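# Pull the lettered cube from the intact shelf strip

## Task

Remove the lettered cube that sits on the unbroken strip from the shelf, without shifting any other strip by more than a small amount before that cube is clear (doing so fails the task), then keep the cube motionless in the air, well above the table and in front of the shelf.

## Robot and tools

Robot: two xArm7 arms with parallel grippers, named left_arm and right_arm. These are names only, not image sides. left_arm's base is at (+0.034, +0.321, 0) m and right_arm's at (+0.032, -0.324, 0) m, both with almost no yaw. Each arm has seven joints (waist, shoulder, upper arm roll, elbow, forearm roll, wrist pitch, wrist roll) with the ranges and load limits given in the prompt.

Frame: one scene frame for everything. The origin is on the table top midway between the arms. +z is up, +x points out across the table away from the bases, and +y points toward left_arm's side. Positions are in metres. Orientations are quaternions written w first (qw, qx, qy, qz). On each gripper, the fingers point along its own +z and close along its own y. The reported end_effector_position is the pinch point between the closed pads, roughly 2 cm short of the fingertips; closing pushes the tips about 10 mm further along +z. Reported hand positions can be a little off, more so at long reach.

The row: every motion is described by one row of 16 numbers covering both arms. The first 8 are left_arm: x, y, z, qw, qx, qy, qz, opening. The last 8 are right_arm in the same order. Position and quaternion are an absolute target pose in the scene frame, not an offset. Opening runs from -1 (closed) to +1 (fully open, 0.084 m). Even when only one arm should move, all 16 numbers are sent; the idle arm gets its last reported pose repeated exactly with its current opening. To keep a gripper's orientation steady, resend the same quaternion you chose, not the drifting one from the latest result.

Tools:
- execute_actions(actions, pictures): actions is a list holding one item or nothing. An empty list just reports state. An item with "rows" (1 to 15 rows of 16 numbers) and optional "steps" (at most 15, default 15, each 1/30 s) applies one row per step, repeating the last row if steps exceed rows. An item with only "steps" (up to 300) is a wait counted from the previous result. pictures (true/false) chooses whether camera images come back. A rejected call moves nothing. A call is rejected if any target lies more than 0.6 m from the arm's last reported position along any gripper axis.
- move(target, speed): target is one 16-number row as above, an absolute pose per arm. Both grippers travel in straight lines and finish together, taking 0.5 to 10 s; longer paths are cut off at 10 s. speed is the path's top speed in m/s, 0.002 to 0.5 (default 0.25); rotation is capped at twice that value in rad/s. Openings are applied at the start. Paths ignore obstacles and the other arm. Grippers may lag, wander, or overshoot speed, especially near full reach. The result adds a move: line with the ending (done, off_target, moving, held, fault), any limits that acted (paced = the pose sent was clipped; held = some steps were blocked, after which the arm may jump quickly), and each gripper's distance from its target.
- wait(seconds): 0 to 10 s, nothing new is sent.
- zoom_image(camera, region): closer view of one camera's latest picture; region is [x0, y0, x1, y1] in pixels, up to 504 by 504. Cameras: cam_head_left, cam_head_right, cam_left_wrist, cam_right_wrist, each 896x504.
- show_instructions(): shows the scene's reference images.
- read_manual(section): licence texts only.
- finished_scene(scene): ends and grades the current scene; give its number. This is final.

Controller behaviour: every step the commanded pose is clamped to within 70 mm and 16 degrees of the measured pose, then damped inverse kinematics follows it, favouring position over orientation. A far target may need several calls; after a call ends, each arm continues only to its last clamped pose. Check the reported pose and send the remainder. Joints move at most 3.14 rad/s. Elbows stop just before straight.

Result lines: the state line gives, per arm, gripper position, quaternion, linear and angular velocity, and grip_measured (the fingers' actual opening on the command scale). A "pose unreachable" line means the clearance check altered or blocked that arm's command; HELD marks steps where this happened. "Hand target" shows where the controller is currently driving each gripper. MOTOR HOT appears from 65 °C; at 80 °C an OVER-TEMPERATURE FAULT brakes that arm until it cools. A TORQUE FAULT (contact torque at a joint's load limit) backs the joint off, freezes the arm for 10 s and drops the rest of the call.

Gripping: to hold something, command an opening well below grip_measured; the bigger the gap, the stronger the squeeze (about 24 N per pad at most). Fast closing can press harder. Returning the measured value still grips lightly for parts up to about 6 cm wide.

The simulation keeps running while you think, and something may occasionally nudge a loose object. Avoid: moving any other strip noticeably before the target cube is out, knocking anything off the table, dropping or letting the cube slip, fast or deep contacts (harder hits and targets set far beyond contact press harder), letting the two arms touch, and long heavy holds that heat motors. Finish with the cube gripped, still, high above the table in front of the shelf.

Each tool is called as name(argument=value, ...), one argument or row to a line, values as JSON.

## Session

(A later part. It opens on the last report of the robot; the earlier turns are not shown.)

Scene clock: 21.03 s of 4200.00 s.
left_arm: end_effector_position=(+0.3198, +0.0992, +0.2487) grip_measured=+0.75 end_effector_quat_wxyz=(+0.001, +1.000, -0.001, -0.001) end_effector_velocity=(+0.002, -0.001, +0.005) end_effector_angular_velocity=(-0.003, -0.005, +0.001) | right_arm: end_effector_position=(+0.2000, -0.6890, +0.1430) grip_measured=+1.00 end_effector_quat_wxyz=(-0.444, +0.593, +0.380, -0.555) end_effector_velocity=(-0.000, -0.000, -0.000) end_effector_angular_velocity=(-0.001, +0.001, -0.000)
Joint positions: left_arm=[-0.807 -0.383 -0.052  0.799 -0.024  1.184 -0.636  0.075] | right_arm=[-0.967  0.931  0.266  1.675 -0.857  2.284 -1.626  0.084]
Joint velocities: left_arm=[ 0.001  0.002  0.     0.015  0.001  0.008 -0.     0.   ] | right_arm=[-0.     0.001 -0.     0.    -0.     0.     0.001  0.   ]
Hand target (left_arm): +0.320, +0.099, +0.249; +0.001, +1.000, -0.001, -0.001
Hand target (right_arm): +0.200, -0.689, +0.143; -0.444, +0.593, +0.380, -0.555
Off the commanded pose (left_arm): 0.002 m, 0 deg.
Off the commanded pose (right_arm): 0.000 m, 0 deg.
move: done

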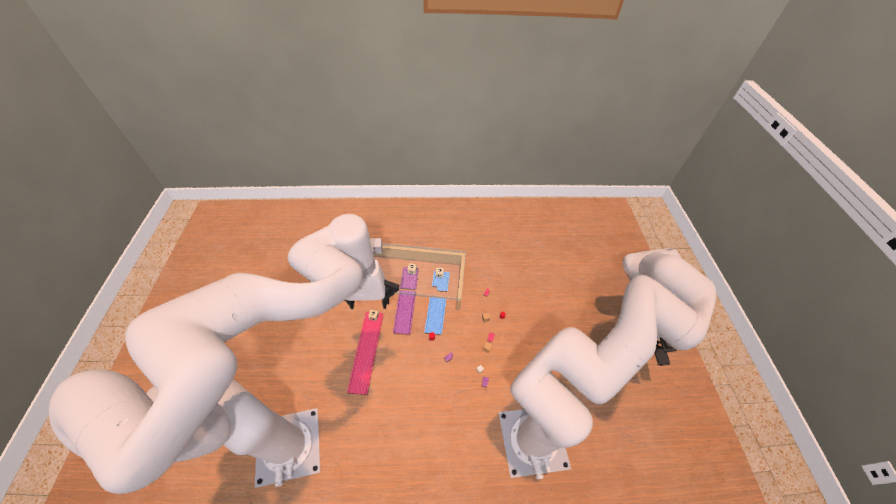

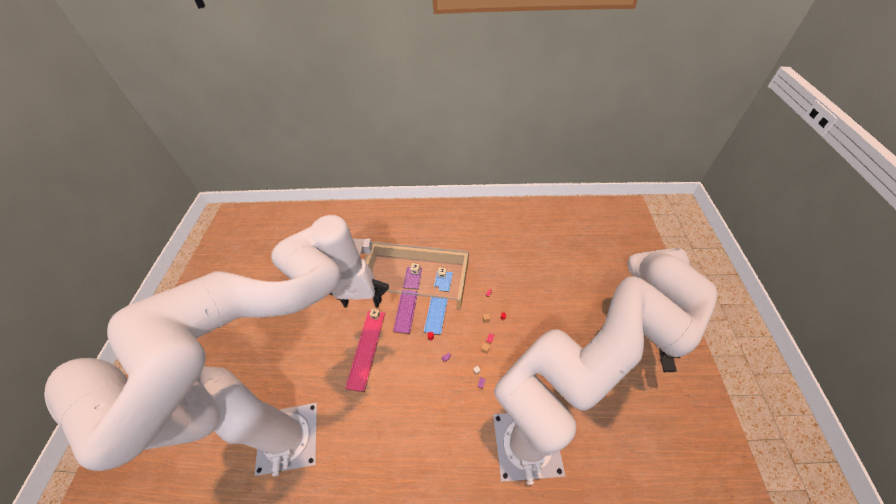

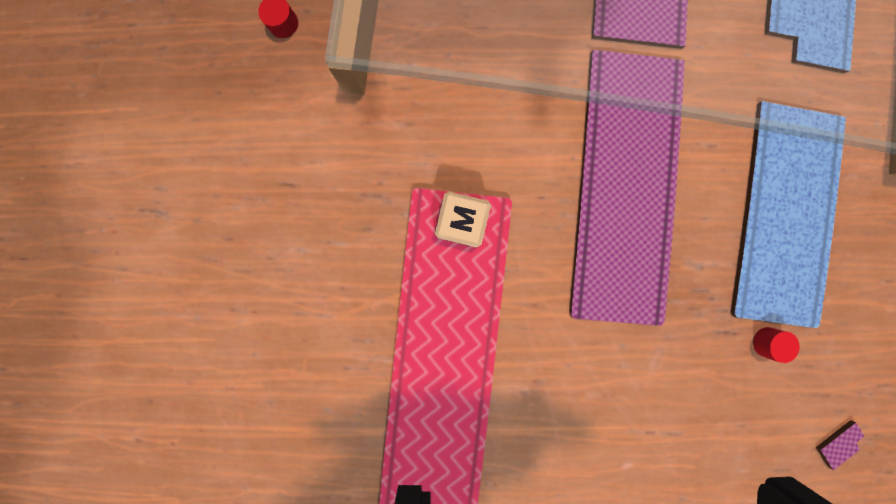

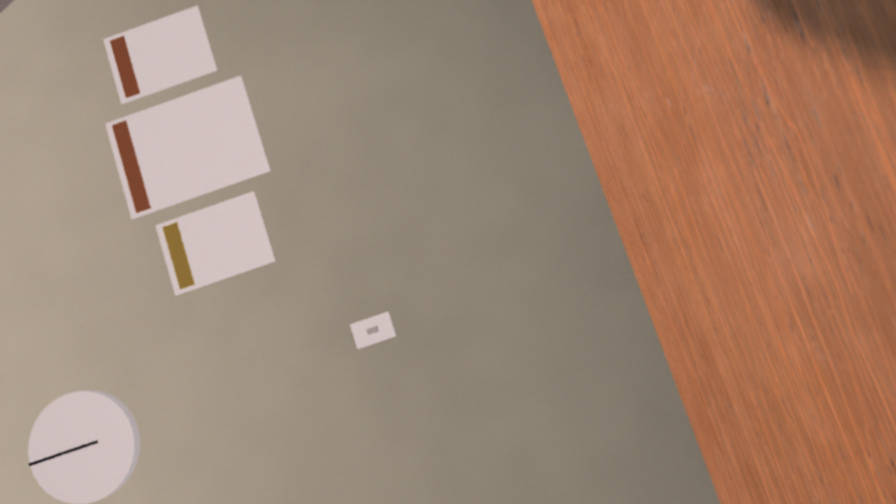

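Cube ≈ (0.405, 0.124), yaw −12°.

move(
  target=[0.405,0.125,0.08,0,0.994,-0.105,0,0.5, 0.2,-0.689,0.143,-0.444,0.593,0.38,-0.555,1],
)

move(
  target=[0.405,0.125,0.034,0,0.994,-0.105,0,0.5, 0.2,-0.689,0.143,-0.444,0.593,0.38,-0.555,1],
  speed=0.05,
)

move(
  target=[0.405,0.125,0.034,0,0.994,-0.105,0,-1, 0.2,-0.689,0.143,-0.444,0.593,0.38,-0.555,1],
)

move(
  target=[0.39,0.11,0.2,0,0.994,-0.105,0,-1, 0.2,-0.689,0.143,-0.444,0.593,0.38,-0.555,1],
  speed=0.12,
)

Scene clock: 26.70 s of 4200.00 s.
left_arm: end_effector_position=(+0.4047, +0.1253, +0.0806) grip_measured=+0.49 end_effector_quat_wxyz=(-0.000, +0.995, -0.104, +0.001) end_effector_velocity=(-0.000, +0.002, -0.003) end_effector_angular_velocity=(+0.002, +0.005, +0.002) | right_arm: end_effector_position=(+0.2000, -0.6890, +0.1430) grip_measured=+1.00 end_effector_quat_wxyz=(-0.444, +0.593, +0.380, -0.555) end_effector_velocity=(+0.000, +0.000, +0.000) end_effector_angular_velocity=(-0.001, +0.000, +0.001)
Joint positions: left_arm=[-0.744  0.066  0.051  0.723 -0.004  0.655 -0.273  0.065] | right_arm=[-0.967  0.931  0.266  1.675 -0.857  2.284 -1.626  0.084]
Joint velocities: left_arm=[ 0.003  0.007  0.002 -0.001 -0.002 -0.003  0.003  0.   ] | right_arm=[ 0.001 -0.001 -0.    -0.    -0.     0.     0.001  0.   ]
Hand target (left_arm): +0.405, +0.126, +0.080; -0.000, +0.995, -0.104, +0.000
Hand target (right_arm): +0.200, -0.689, +0.143; -0.444, +0.593, +0.380, -0.555
Off the commanded pose (left_arm): 0.001 m, 0 deg.
Off the commanded pose (right_arm): 0.000 m, 0 deg.
After step 90, 1.40 s passed at rest.
move: done

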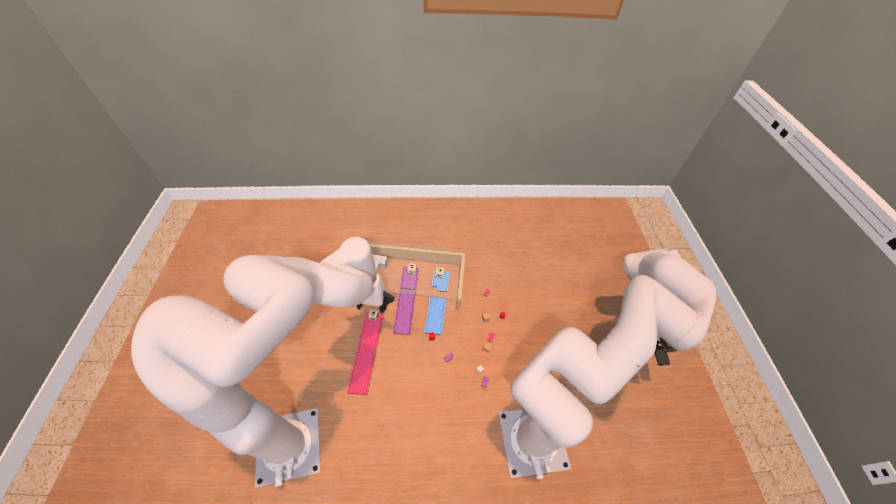

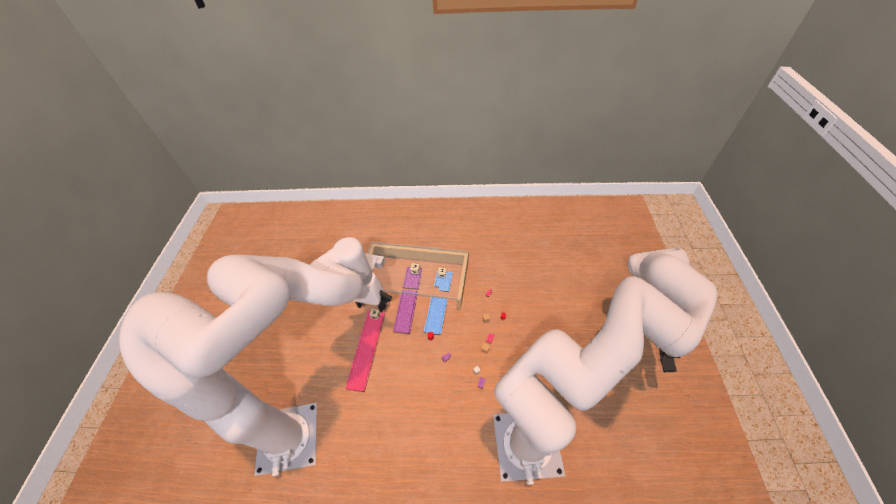

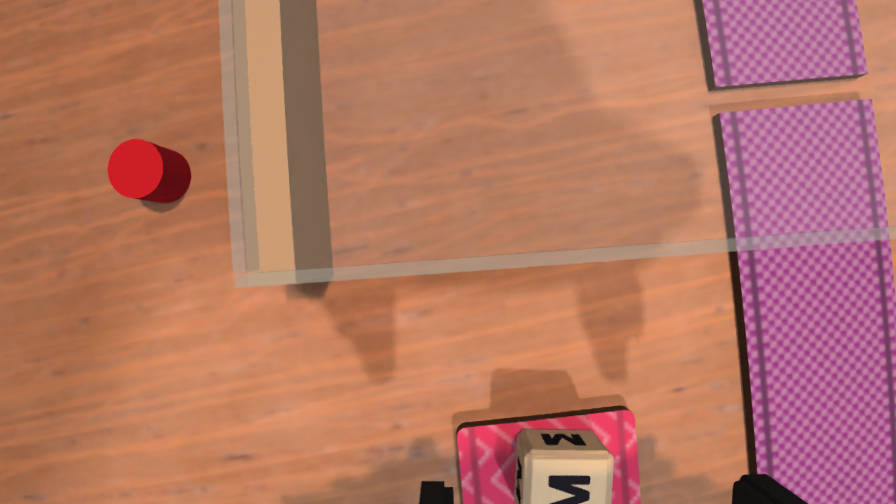

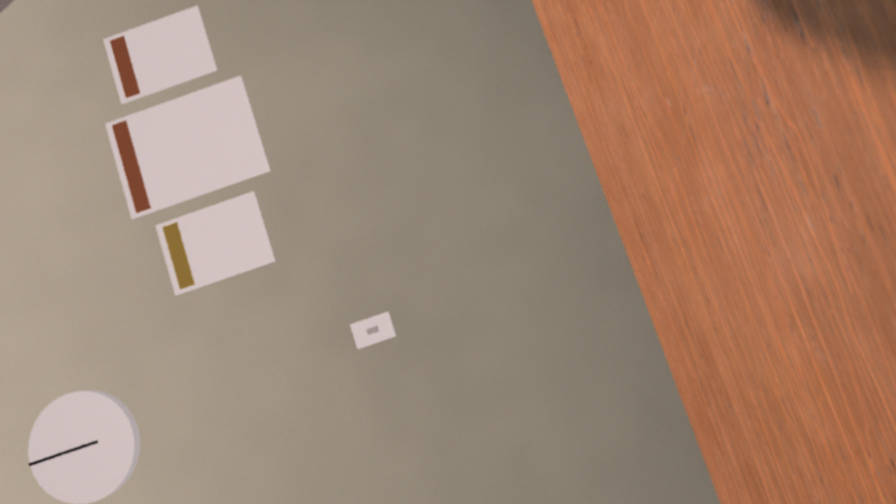

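Scene clock: 27.93 s of 4200.00 s.
left_arm: end_effector_position=(+0.4051, +0.1251, +0.0343) grip_measured=+0.49 end_effector_quat_wxyz=(-0.000, +0.994, -0.105, +0.000) end_effector_velocity=(+0.001, -0.000, -0.000) end_effector_angular_velocity=(-0.002, -0.002, +0.001) | right_arm: end_effector_position=(+0.2000, -0.6890, +0.1430) grip_measured=+1.00 end_effector_quat_wxyz=(-0.444, +0.593, +0.380, -0.555) end_effector_velocity=(+0.000, +0.000, -0.001) end_effector_angular_velocity=(+0.001, +0.001, +0.000)
Joint positions: left_arm=[-0.742  0.188  0.048  0.705 -0.017  0.517 -0.263  0.065] | right_arm=[-0.967  0.931  0.266  1.675 -0.857  2.284 -1.626  0.084]
Joint velocities: left_arm=[ 0.     0.002 -0.     0.001 -0.002 -0.004  0.001  0.   ] | right_arm=[ 0.001  0.002 -0.     0.     0.     0.     0.     0.   ]
Hand target (left_arm): +0.405, +0.125, +0.034; -0.000, +0.994, -0.105, +0.000
Hand target (right_arm): +0.200, -0.689, +0.143; -0.444, +0.593, +0.380, -0.555
Off the commanded pose (left_arm): 0.000 m, 0 deg.
Off the commanded pose (right_arm): 0.000 m, 0 deg.
move: done

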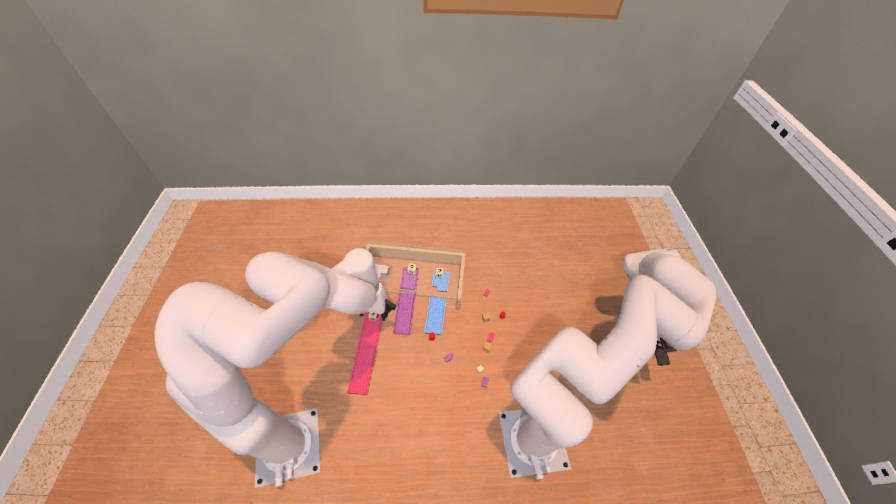

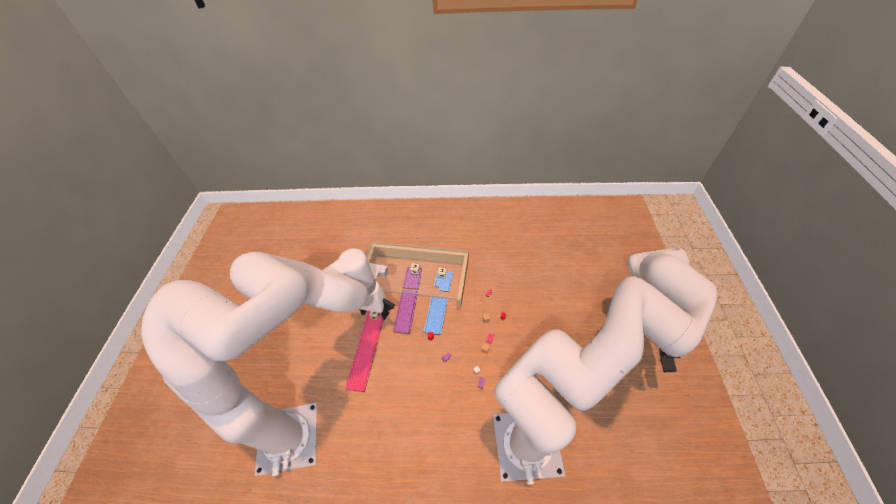

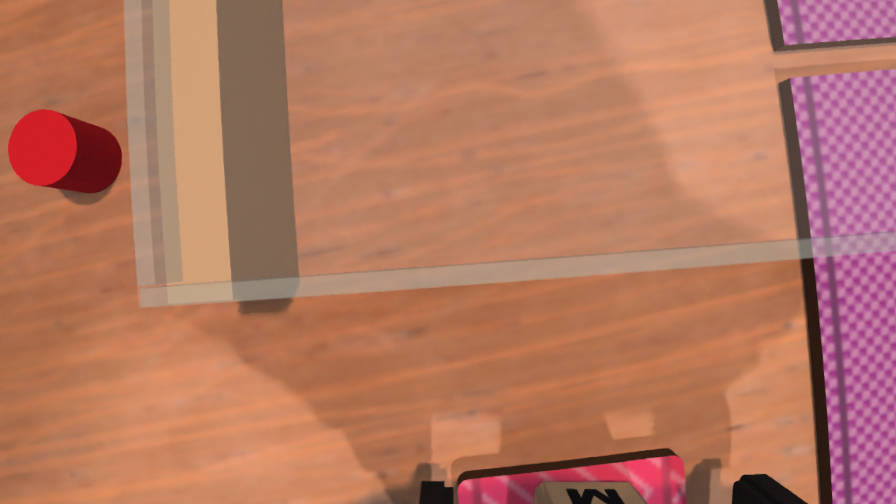

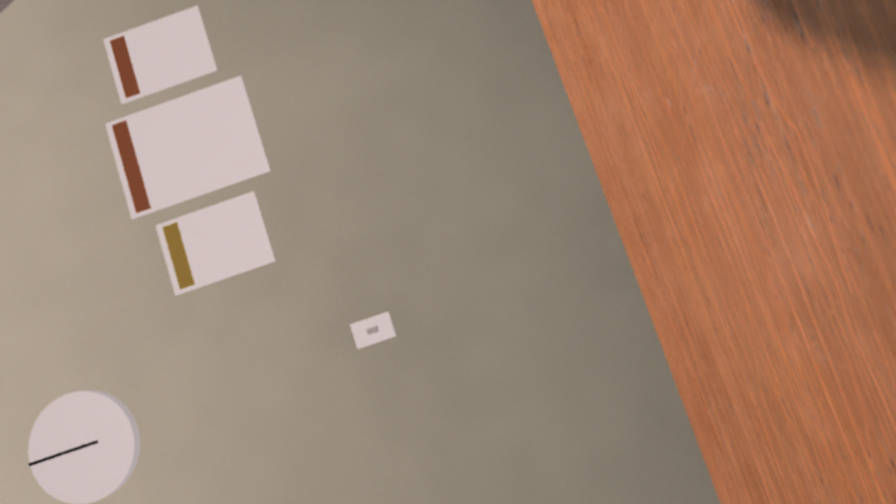

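Scene clock: 28.63 s of 4200.00 s.
left_arm: end_effector_position=(+0.4052, +0.1249, +0.0343) grip_measured=-0.43 end_effector_quat_wxyz=(+0.000, +0.994, -0.105, +0.000) end_effector_velocity=(-0.000, +0.000, -0.000) end_effector_angular_velocity=(+0.000, +0.000, +0.000) | right_arm: end_effector_position=(+0.2000, -0.6890, +0.1430) grip_measured=+1.00 end_effector_quat_wxyz=(-0.444, +0.593, +0.380, -0.555) end_effector_velocity=(+0.000, +0.000, -0.000) end_effector_angular_velocity=(-0.000, -0.001, +0.000)
Joint positions: left_arm=[-0.742  0.188  0.047  0.706 -0.018  0.517 -0.262  0.025] | right_arm=[-0.967  0.931  0.266  1.675 -0.857  2.284 -1.626  0.084]
Joint velocities: left_arm=[ 0.  0.  0. -0.  0.  0.  0.  0.] | right_arm=[ 0.001  0.    -0.     0.     0.001 -0.     0.001 -0.   ]
Hand target (left_arm): +0.405, +0.125, +0.034; -0.000, +0.994, -0.105, +0.000
Hand target (right_arm): +0.200, -0.689, +0.143; -0.444, +0.593, +0.380, -0.555
Off the commanded pose (left_arm): 0.000 m, 0 deg.
Off the commanded pose (right_arm): 0.000 m, 0 deg.
move: done

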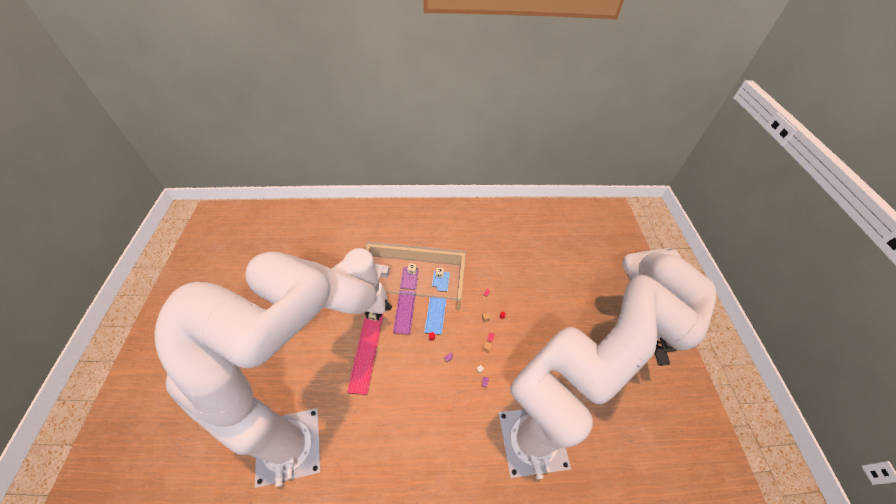

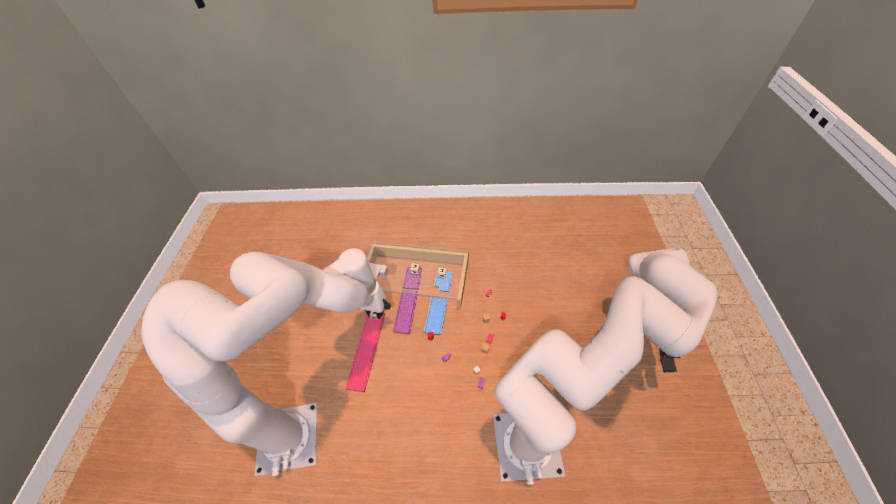

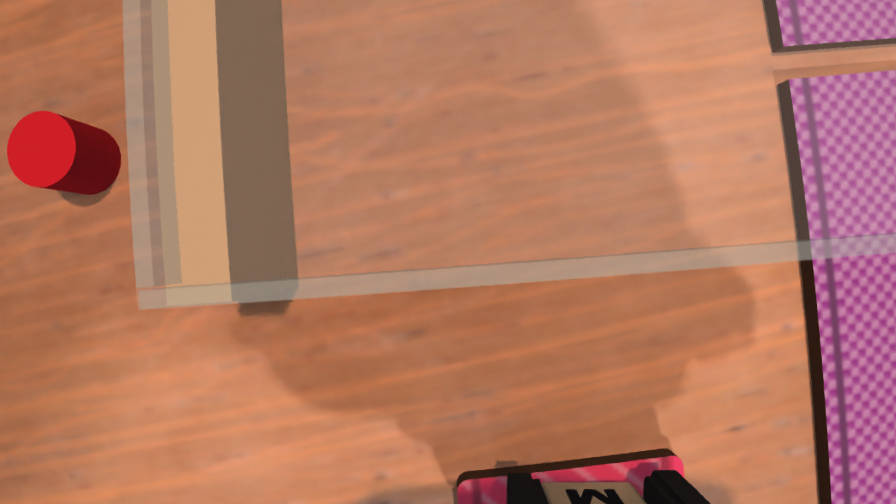

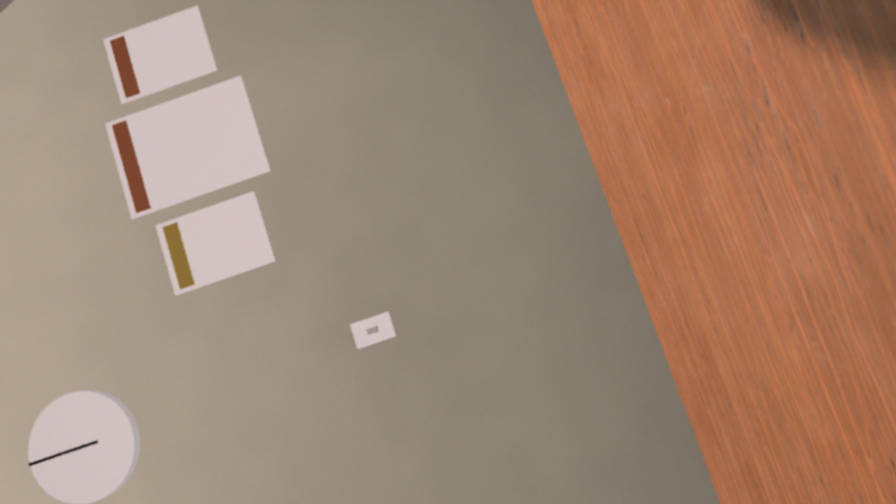

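Scene clock: 30.40 s of 4200.00 s.
left_arm: end_effector_position=(+0.3901, +0.1096, +0.1992) grip_measured=-0.43 end_effector_quat_wxyz=(+0.000, +0.994, -0.106, -0.001) end_effector_velocity=(+0.001, -0.000, +0.003) end_effector_angular_velocity=(-0.000, -0.002, -0.000) | right_arm: end_effector_position=(+0.2000, -0.6890, +0.1430) grip_measured=+1.00 end_effector_quat_wxyz=(-0.444, +0.593, +0.380, -0.555) end_effector_velocity=(-0.000, +0.000, -0.000) end_effector_angular_velocity=(+0.001, +0.001, -0.001)
Joint positions: left_arm=[-0.769 -0.158  0.025  0.86   0.003  1.019 -0.326  0.025] | right_arm=[-0.967  0.931  0.266  1.675 -0.857  2.284 -1.626  0.084]
Joint velocities: left_arm=[-0.    -0.002 -0.     0.005  0.001  0.005 -0.001 -0.   ] | right_arm=[-0.     0.001 -0.     0.     0.001  0.     0.001 -0.   ]
Hand target (left_arm): +0.390, +0.109, +0.200; +0.001, +0.994, -0.106, -0.000
Hand target (right_arm): +0.200, -0.689, +0.143; -0.444, +0.593, +0.380, -0.555
Off the commanded pose (left_arm): 0.001 m, 0 deg.
Off the commanded pose (right_arm): 0.000 m, 0 deg.
move: done

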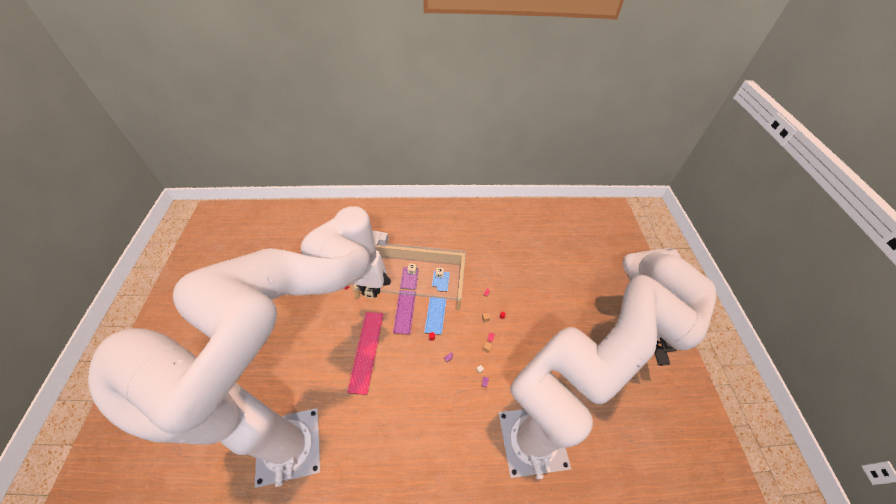

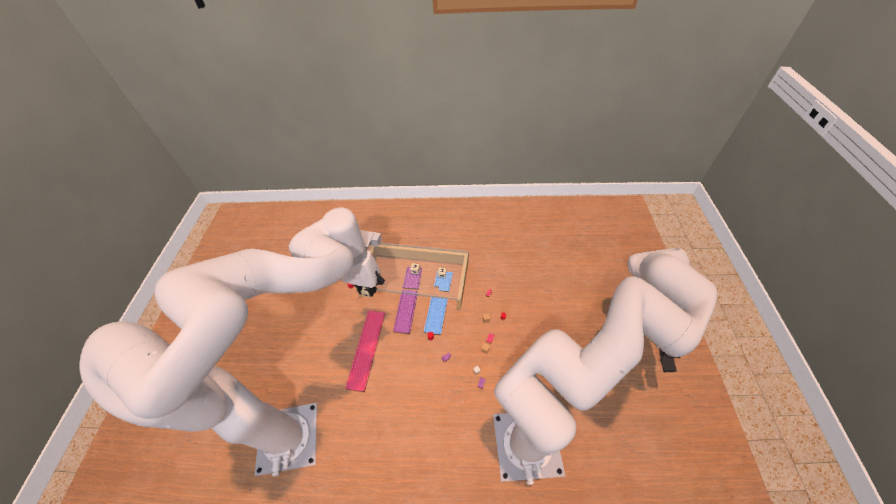

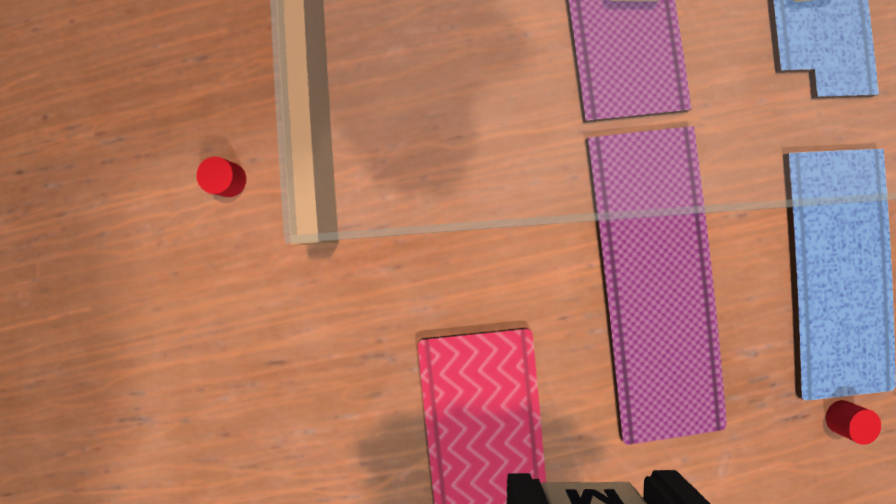

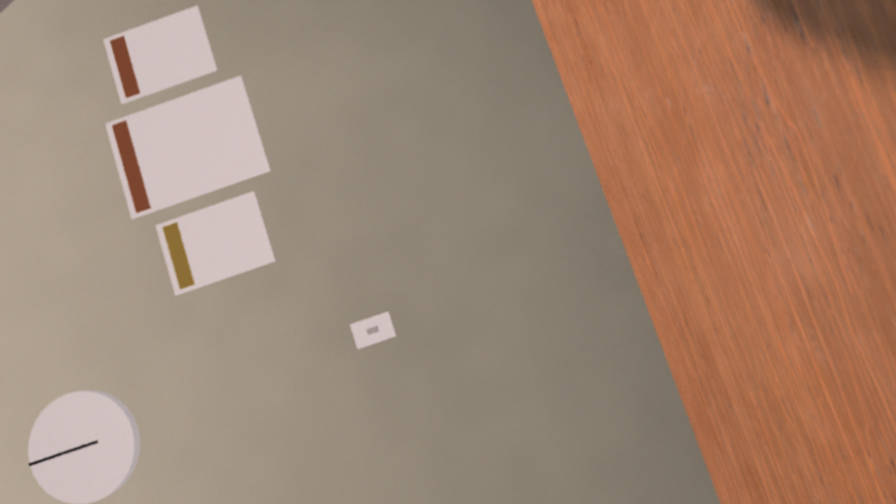

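finished_scene(
  scene=2,
)

The scene is finished: the task was done.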